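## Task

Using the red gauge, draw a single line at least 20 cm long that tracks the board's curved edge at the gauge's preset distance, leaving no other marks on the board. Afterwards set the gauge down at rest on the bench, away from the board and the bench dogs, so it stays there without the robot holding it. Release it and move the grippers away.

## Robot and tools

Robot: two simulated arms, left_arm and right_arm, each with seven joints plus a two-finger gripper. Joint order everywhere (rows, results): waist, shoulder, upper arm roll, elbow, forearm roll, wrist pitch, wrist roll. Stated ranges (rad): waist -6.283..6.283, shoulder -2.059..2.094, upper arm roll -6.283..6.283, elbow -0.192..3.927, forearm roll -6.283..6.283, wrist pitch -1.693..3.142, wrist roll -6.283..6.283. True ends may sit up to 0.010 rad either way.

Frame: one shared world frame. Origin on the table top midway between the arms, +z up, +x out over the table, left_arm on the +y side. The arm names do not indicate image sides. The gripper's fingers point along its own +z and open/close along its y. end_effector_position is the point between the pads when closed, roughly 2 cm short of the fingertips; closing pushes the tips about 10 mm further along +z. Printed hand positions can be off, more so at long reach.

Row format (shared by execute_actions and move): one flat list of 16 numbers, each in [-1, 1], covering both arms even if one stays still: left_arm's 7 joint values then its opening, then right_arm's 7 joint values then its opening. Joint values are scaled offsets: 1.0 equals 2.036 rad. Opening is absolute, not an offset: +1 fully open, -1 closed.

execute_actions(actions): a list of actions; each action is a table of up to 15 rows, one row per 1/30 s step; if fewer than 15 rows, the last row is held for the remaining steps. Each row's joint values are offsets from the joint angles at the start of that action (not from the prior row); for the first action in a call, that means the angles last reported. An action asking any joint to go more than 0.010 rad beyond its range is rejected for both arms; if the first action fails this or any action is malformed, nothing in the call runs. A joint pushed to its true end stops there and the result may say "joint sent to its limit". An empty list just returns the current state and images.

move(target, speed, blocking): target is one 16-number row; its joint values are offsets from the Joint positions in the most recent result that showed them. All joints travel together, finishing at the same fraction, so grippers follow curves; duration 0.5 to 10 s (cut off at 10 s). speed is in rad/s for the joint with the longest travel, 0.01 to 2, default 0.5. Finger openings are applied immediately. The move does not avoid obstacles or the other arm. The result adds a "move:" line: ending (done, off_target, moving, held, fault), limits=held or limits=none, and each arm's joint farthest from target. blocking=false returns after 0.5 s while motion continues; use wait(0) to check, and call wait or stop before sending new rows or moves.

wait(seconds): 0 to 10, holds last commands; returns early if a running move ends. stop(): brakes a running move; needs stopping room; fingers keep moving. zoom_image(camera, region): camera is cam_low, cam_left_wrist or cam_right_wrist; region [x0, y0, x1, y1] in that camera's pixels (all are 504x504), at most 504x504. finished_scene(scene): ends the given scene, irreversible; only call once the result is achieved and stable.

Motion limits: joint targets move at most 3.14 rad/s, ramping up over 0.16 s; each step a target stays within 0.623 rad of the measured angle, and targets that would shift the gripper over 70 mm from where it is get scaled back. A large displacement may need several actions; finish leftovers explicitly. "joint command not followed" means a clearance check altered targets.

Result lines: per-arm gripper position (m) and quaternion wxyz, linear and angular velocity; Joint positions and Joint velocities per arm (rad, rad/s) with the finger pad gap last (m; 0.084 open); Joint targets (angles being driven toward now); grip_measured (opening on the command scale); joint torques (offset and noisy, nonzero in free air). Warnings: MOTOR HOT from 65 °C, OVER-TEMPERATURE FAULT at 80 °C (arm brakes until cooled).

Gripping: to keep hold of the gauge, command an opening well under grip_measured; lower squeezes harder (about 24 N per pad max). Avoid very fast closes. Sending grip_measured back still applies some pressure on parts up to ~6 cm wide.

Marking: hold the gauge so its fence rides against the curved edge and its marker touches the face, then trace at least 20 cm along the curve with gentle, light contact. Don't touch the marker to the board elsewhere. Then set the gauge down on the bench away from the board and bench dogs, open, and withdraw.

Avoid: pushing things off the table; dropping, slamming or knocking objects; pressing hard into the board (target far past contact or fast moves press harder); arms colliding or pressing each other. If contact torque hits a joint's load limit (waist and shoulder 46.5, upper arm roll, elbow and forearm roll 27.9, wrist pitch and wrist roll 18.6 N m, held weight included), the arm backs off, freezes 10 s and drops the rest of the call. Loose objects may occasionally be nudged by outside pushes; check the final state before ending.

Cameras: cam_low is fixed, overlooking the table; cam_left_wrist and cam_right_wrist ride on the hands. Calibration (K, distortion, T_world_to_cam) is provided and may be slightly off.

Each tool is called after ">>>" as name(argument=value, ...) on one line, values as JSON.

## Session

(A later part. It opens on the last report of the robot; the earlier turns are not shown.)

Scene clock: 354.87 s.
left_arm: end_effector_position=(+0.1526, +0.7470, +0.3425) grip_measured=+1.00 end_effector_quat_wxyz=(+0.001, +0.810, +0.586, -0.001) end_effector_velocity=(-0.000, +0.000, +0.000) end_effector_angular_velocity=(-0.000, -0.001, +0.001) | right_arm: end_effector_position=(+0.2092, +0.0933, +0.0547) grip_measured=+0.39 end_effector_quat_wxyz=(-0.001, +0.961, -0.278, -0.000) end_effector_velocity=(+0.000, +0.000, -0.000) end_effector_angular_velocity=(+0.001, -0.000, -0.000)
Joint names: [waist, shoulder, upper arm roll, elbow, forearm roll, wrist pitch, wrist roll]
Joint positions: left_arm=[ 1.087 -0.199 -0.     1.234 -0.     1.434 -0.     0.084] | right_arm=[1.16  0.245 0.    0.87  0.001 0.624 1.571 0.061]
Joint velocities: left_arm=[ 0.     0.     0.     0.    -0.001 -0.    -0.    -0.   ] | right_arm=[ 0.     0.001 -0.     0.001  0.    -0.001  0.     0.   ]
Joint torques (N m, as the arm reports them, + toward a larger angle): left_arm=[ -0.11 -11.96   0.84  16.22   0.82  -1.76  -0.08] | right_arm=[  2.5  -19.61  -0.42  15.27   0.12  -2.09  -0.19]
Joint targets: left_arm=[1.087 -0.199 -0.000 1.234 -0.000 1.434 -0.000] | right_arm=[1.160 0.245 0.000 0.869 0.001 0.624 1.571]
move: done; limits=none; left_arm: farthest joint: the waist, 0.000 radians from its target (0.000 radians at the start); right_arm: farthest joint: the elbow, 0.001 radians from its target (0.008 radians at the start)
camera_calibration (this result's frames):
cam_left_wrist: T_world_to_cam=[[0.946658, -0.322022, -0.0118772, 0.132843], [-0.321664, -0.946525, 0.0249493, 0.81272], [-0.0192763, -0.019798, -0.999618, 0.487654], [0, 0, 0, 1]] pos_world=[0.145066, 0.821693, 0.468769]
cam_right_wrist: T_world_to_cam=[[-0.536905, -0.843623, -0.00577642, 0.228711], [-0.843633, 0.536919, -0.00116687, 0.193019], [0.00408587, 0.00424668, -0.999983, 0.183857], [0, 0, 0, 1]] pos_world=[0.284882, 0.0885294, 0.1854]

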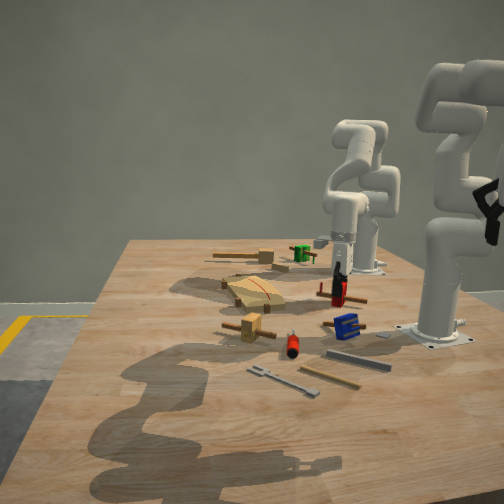

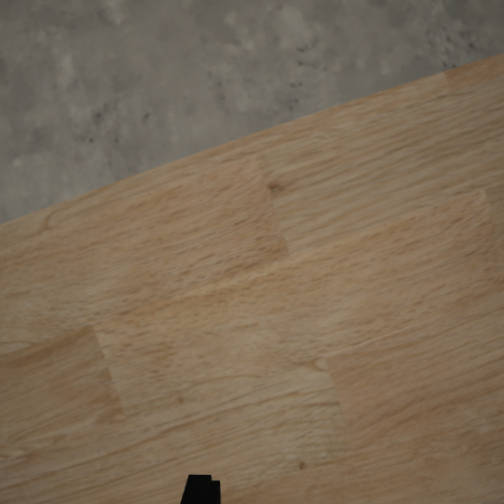

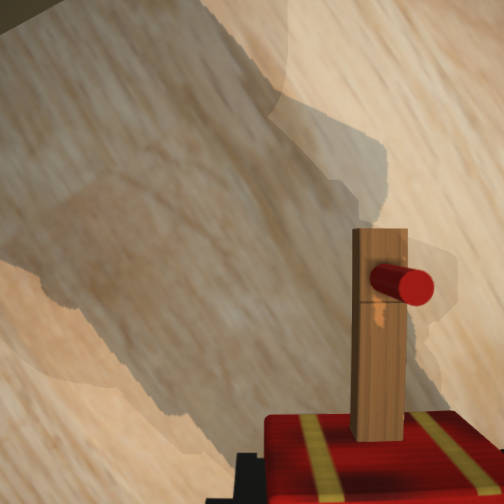

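>>> move(target=[0,0,0,0,0,0,0,1,0,0,0,0,0,0,0,1])

>>> move(target=[0,0,0,0,0,0,0,1,0,-0.063,0,0.019,0,0.0825,0,1], speed=0.3)

>>> move(target=[0,0,0,0,0,0,0,1,-0.65,-0.2,0,0.1,0,0.3,0,1], speed=0.9)

>>> zoom_image(camera="cam_low", region=[200,240,400,340])

Scene clock: 362.10 s.
left_arm: end_effector_position=(+0.1526, +0.7470, +0.3425) grip_measured=+1.00 end_effector_quat_wxyz=(+0.001, +0.810, +0.586, -0.001) end_effector_velocity=(+0.001, -0.000, -0.000) end_effector_angular_velocity=(-0.000, +0.001, -0.002) | right_arm: end_effector_position=(+0.2092, +0.0933, +0.0547) grip_measured=+1.00 end_effector_quat_wxyz=(-0.001, +0.961, -0.278, -0.000) end_effector_velocity=(-0.000, +0.000, +0.000) end_effector_angular_velocity=(-0.000, +0.000, +0.001)
Joint names: [waist, shoulder, upper arm roll, elbow, forearm roll, wrist pitch, wrist roll]
Joint positions: left_arm=[ 1.087 -0.199 -0.     1.234 -0.     1.434 -0.     0.084] | right_arm=[1.16  0.245 0.    0.87  0.001 0.624 1.571 0.084]
Joint velocities: left_arm=[ 0.     0.001 -0.002 -0.     0.    -0.     0.    -0.   ] | right_arm=[ 0.001 -0.    -0.    -0.     0.     0.    -0.     0.   ]
Joint torques (N m, as the arm reports them, + toward a larger angle): left_arm=[ -0.26 -11.8    0.67  16.24   1.01  -1.62  -0.09] | right_arm=[  2.69 -19.73  -0.48  15.23   0.07  -1.88  -0.22]
Joint targets: left_arm=[1.087 -0.199 -0.000 1.234 -0.000 1.434 -0.000] | right_arm=[1.160 0.245 0.000 0.870 0.001 0.624 1.571]
move: done; limits=none; left_arm: farthest joint: the waist, 0.000 radians from its target (0.000 radians at the start); right_arm: farthest joint: the waist, 0.000 radians from its target (0.000 radians at the start)
camera_calibration (this result's frames):
cam_left_wrist: T_world_to_cam=[[0.946658, -0.322022, -0.0118772, 0.132843], [-0.321664, -0.946525, 0.0249493, 0.81272], [-0.0192763, -0.019798, -0.999618, 0.487654], [0, 0, 0, 1]] pos_world=[0.145066, 0.821693, 0.468769]
cam_right_wrist: T_world_to_cam=[[-0.536891, -0.843633, -0.00561467, 0.22865], [-0.843642, 0.536904, -0.00116501, 0.193013], [0.00399738, 0.00411129, -0.999984, 0.183822], [0, 0, 0, 1]] pos_world=[0.28486, 0.0885117, 0.185328]

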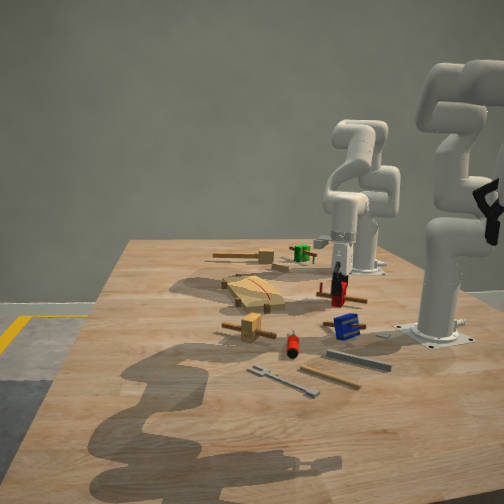

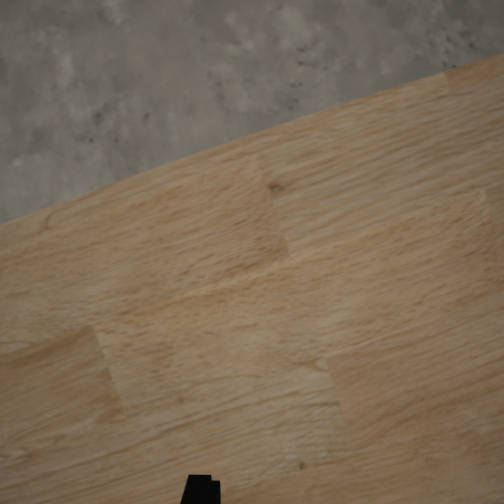

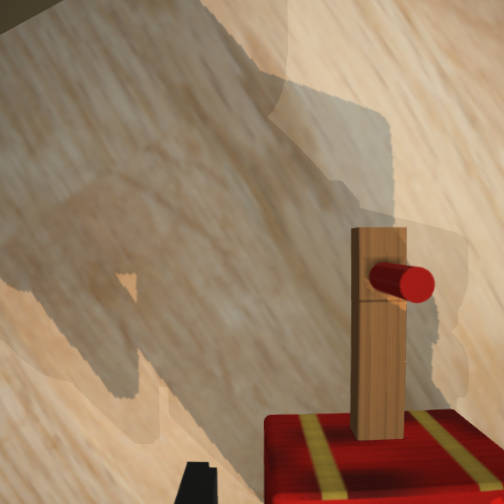

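Scene clock: 363.13 s.
left_arm: end_effector_position=(+0.1526, +0.7470, +0.3425) grip_measured=+1.00 end_effector_quat_wxyz=(+0.001, +0.810, +0.586, -0.001) end_effector_velocity=(-0.001, +0.000, +0.000) end_effector_angular_velocity=(+0.001, -0.000, +0.002) | right_arm: end_effector_position=(+0.2085, +0.0923, +0.1146) grip_measured=+1.00 end_effector_quat_wxyz=(+0.000, +0.961, -0.278, -0.000) end_effector_velocity=(+0.001, +0.002, +0.003) end_effector_angular_velocity=(+0.006, -0.003, -0.001)
Joint names: [waist, shoulder, upper arm roll, elbow, forearm roll, wrist pitch, wrist roll]
Joint positions: left_arm=[ 1.087 -0.199 -0.     1.234 -0.     1.434 -0.     0.084] | right_arm=[1.16  0.117 0.    0.908 0.001 0.792 1.571 0.084]
Joint velocities: left_arm=[ 0.001 -0.     0.001  0.     0.    -0.    -0.001 -0.   ] | right_arm=[-0.    -0.004 -0.     0.003  0.001  0.001 -0.     0.   ]
Joint torques (N m, as the arm reports them, + toward a larger angle): left_arm=[ -0.11 -11.58   0.71  16.48   0.89  -1.71  -0.1 ] | right_arm=[  2.34 -18.46  -0.32  16.74   0.15  -2.05  -0.15]
Joint targets: left_arm=[1.087 -0.199 -0.000 1.234 -0.000 1.434 -0.000] | right_arm=[1.160 0.117 0.000 0.908 0.001 0.792 1.571]
move: done; limits=none; left_arm: farthest joint: the waist, 0.000 radians from its target (0.000 radians at the start); right_arm: farthest joint: the elbow, 0.001 radians from its target (0.039 radians at the start)
camera_calibration (this result's frames):
cam_left_wrist: T_world_to_cam=[[0.946658, -0.322022, -0.0118772, 0.132843], [-0.321664, -0.946525, 0.0249492, 0.81272], [-0.0192763, -0.0197979, -0.999618, 0.487654], [0, 0, 0, 1]] pos_world=[0.145066, 0.821693, 0.468769]
cam_right_wrist: T_world_to_cam=[[-0.536824, -0.843686, -0.00385901, 0.227561], [-0.843689, 0.536831, -0.00111005, 0.19307], [0.00300817, 0.00265991, -0.999992, 0.244074], [0, 0, 0, 1]] pos_world=[0.284317, 0.0876946, 0.245164]

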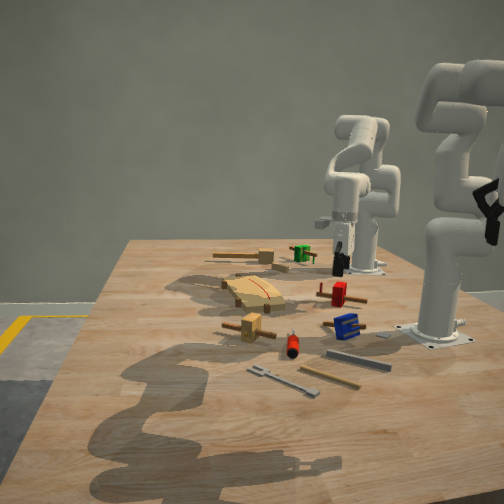

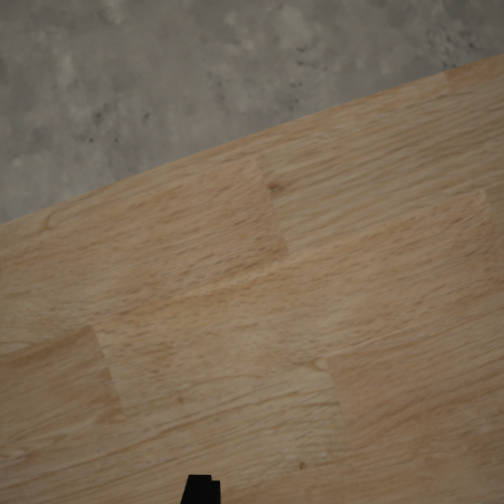

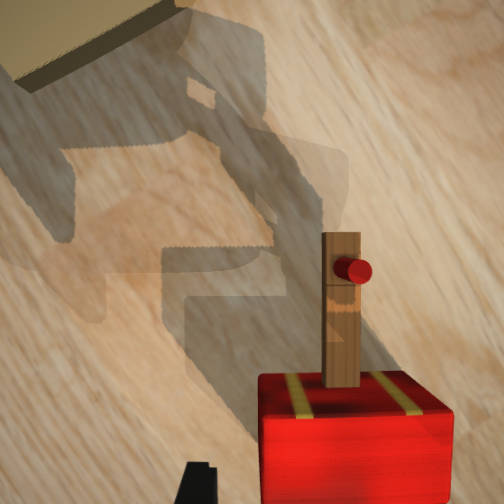

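Scene clock: 365.27 s.
left_arm: end_effector_position=(+0.1526, +0.7470, +0.3425) grip_measured=+1.00 end_effector_quat_wxyz=(+0.001, +0.810, +0.586, -0.001) end_effector_velocity=(+0.000, -0.000, +0.000) end_effector_angular_velocity=(+0.000, -0.001, -0.001) | right_arm: end_effector_position=(+0.3370, -0.4182, +0.3297) grip_measured=+1.00 end_effector_quat_wxyz=(-0.000, -0.588, +0.809, +0.001) end_effector_velocity=(-0.001, -0.003, +0.002) end_effector_angular_velocity=(-0.000, -0.003, -0.009)
Joint names: [waist, shoulder, upper arm roll, elbow, forearm roll, wrist pitch, wrist roll]
Joint positions: left_arm=[ 1.087 -0.199 -0.     1.234 -0.     1.434 -0.     0.084] | right_arm=[-0.162 -0.29   0.001  1.111  0.001  1.402  1.571  0.084]
Joint velocities: left_arm=[ 0.    -0.001 -0.001  0.    -0.001  0.001  0.001 -0.   ] | right_arm=[-0.005 -0.002 -0.004  0.003 -0.     0.001  0.    -0.   ]
Joint torques (N m, as the arm reports them, + toward a larger angle): left_arm=[  0.12 -11.97   0.63  16.23   1.01  -1.78  -0.17] | right_arm=[  2.45 -12.19  -0.16  18.34   0.18  -1.97  -0.22]
Joint targets: left_arm=[1.087 -0.199 -0.000 1.234 -0.000 1.434 -0.000] | right_arm=[-0.163 -0.290 0.000 1.112 0.001 1.402 1.571]
move: done; limits=none; left_arm: farthest joint: the waist, 0.000 radians from its target (0.000 radians at the start); right_arm: farthest joint: the waist, 0.001 radians from its target (1.323 radians at the start)
camera_calibration (this result's frames):
cam_left_wrist: T_world_to_cam=[[0.946658, -0.322022, -0.0118772, 0.132843], [-0.321664, -0.946525, 0.0249492, 0.81272], [-0.0192763, -0.0197979, -0.999618, 0.487654], [0, 0, 0, 1]] pos_world=[0.145066, 0.821693, 0.468769]
cam_right_wrist: T_world_to_cam=[[-0.950008, 0.312208, -0.00335701, 0.489198], [0.312213, 0.950012, -0.00108969, 0.358975], [0.00284899, -0.00208332, -0.999994, 0.458277], [0, 0, 0, 1]] pos_world=[0.35136, -0.492807, 0.460308]

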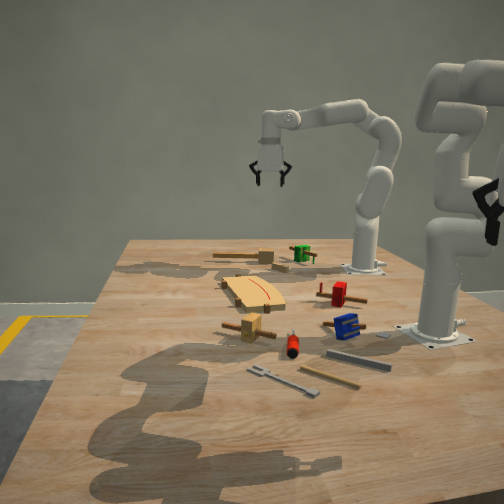

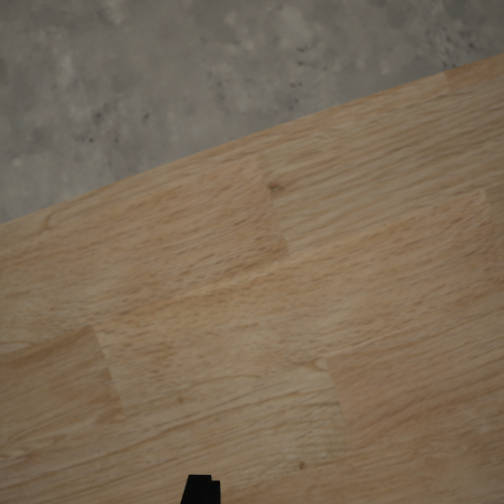

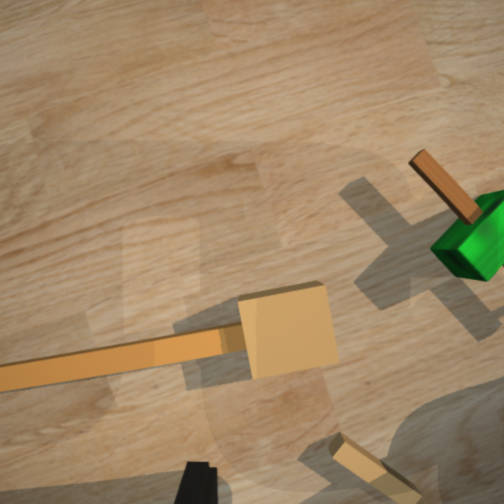

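Region (200, 240, 400, 340) of cam_low's 504x504 image, scaled by 2.520, with more detail than that image has.

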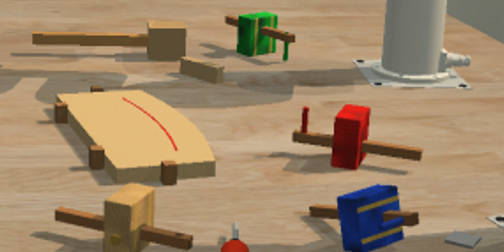

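>>> finished_scene(scene=2)

The scene is finished: the task was done.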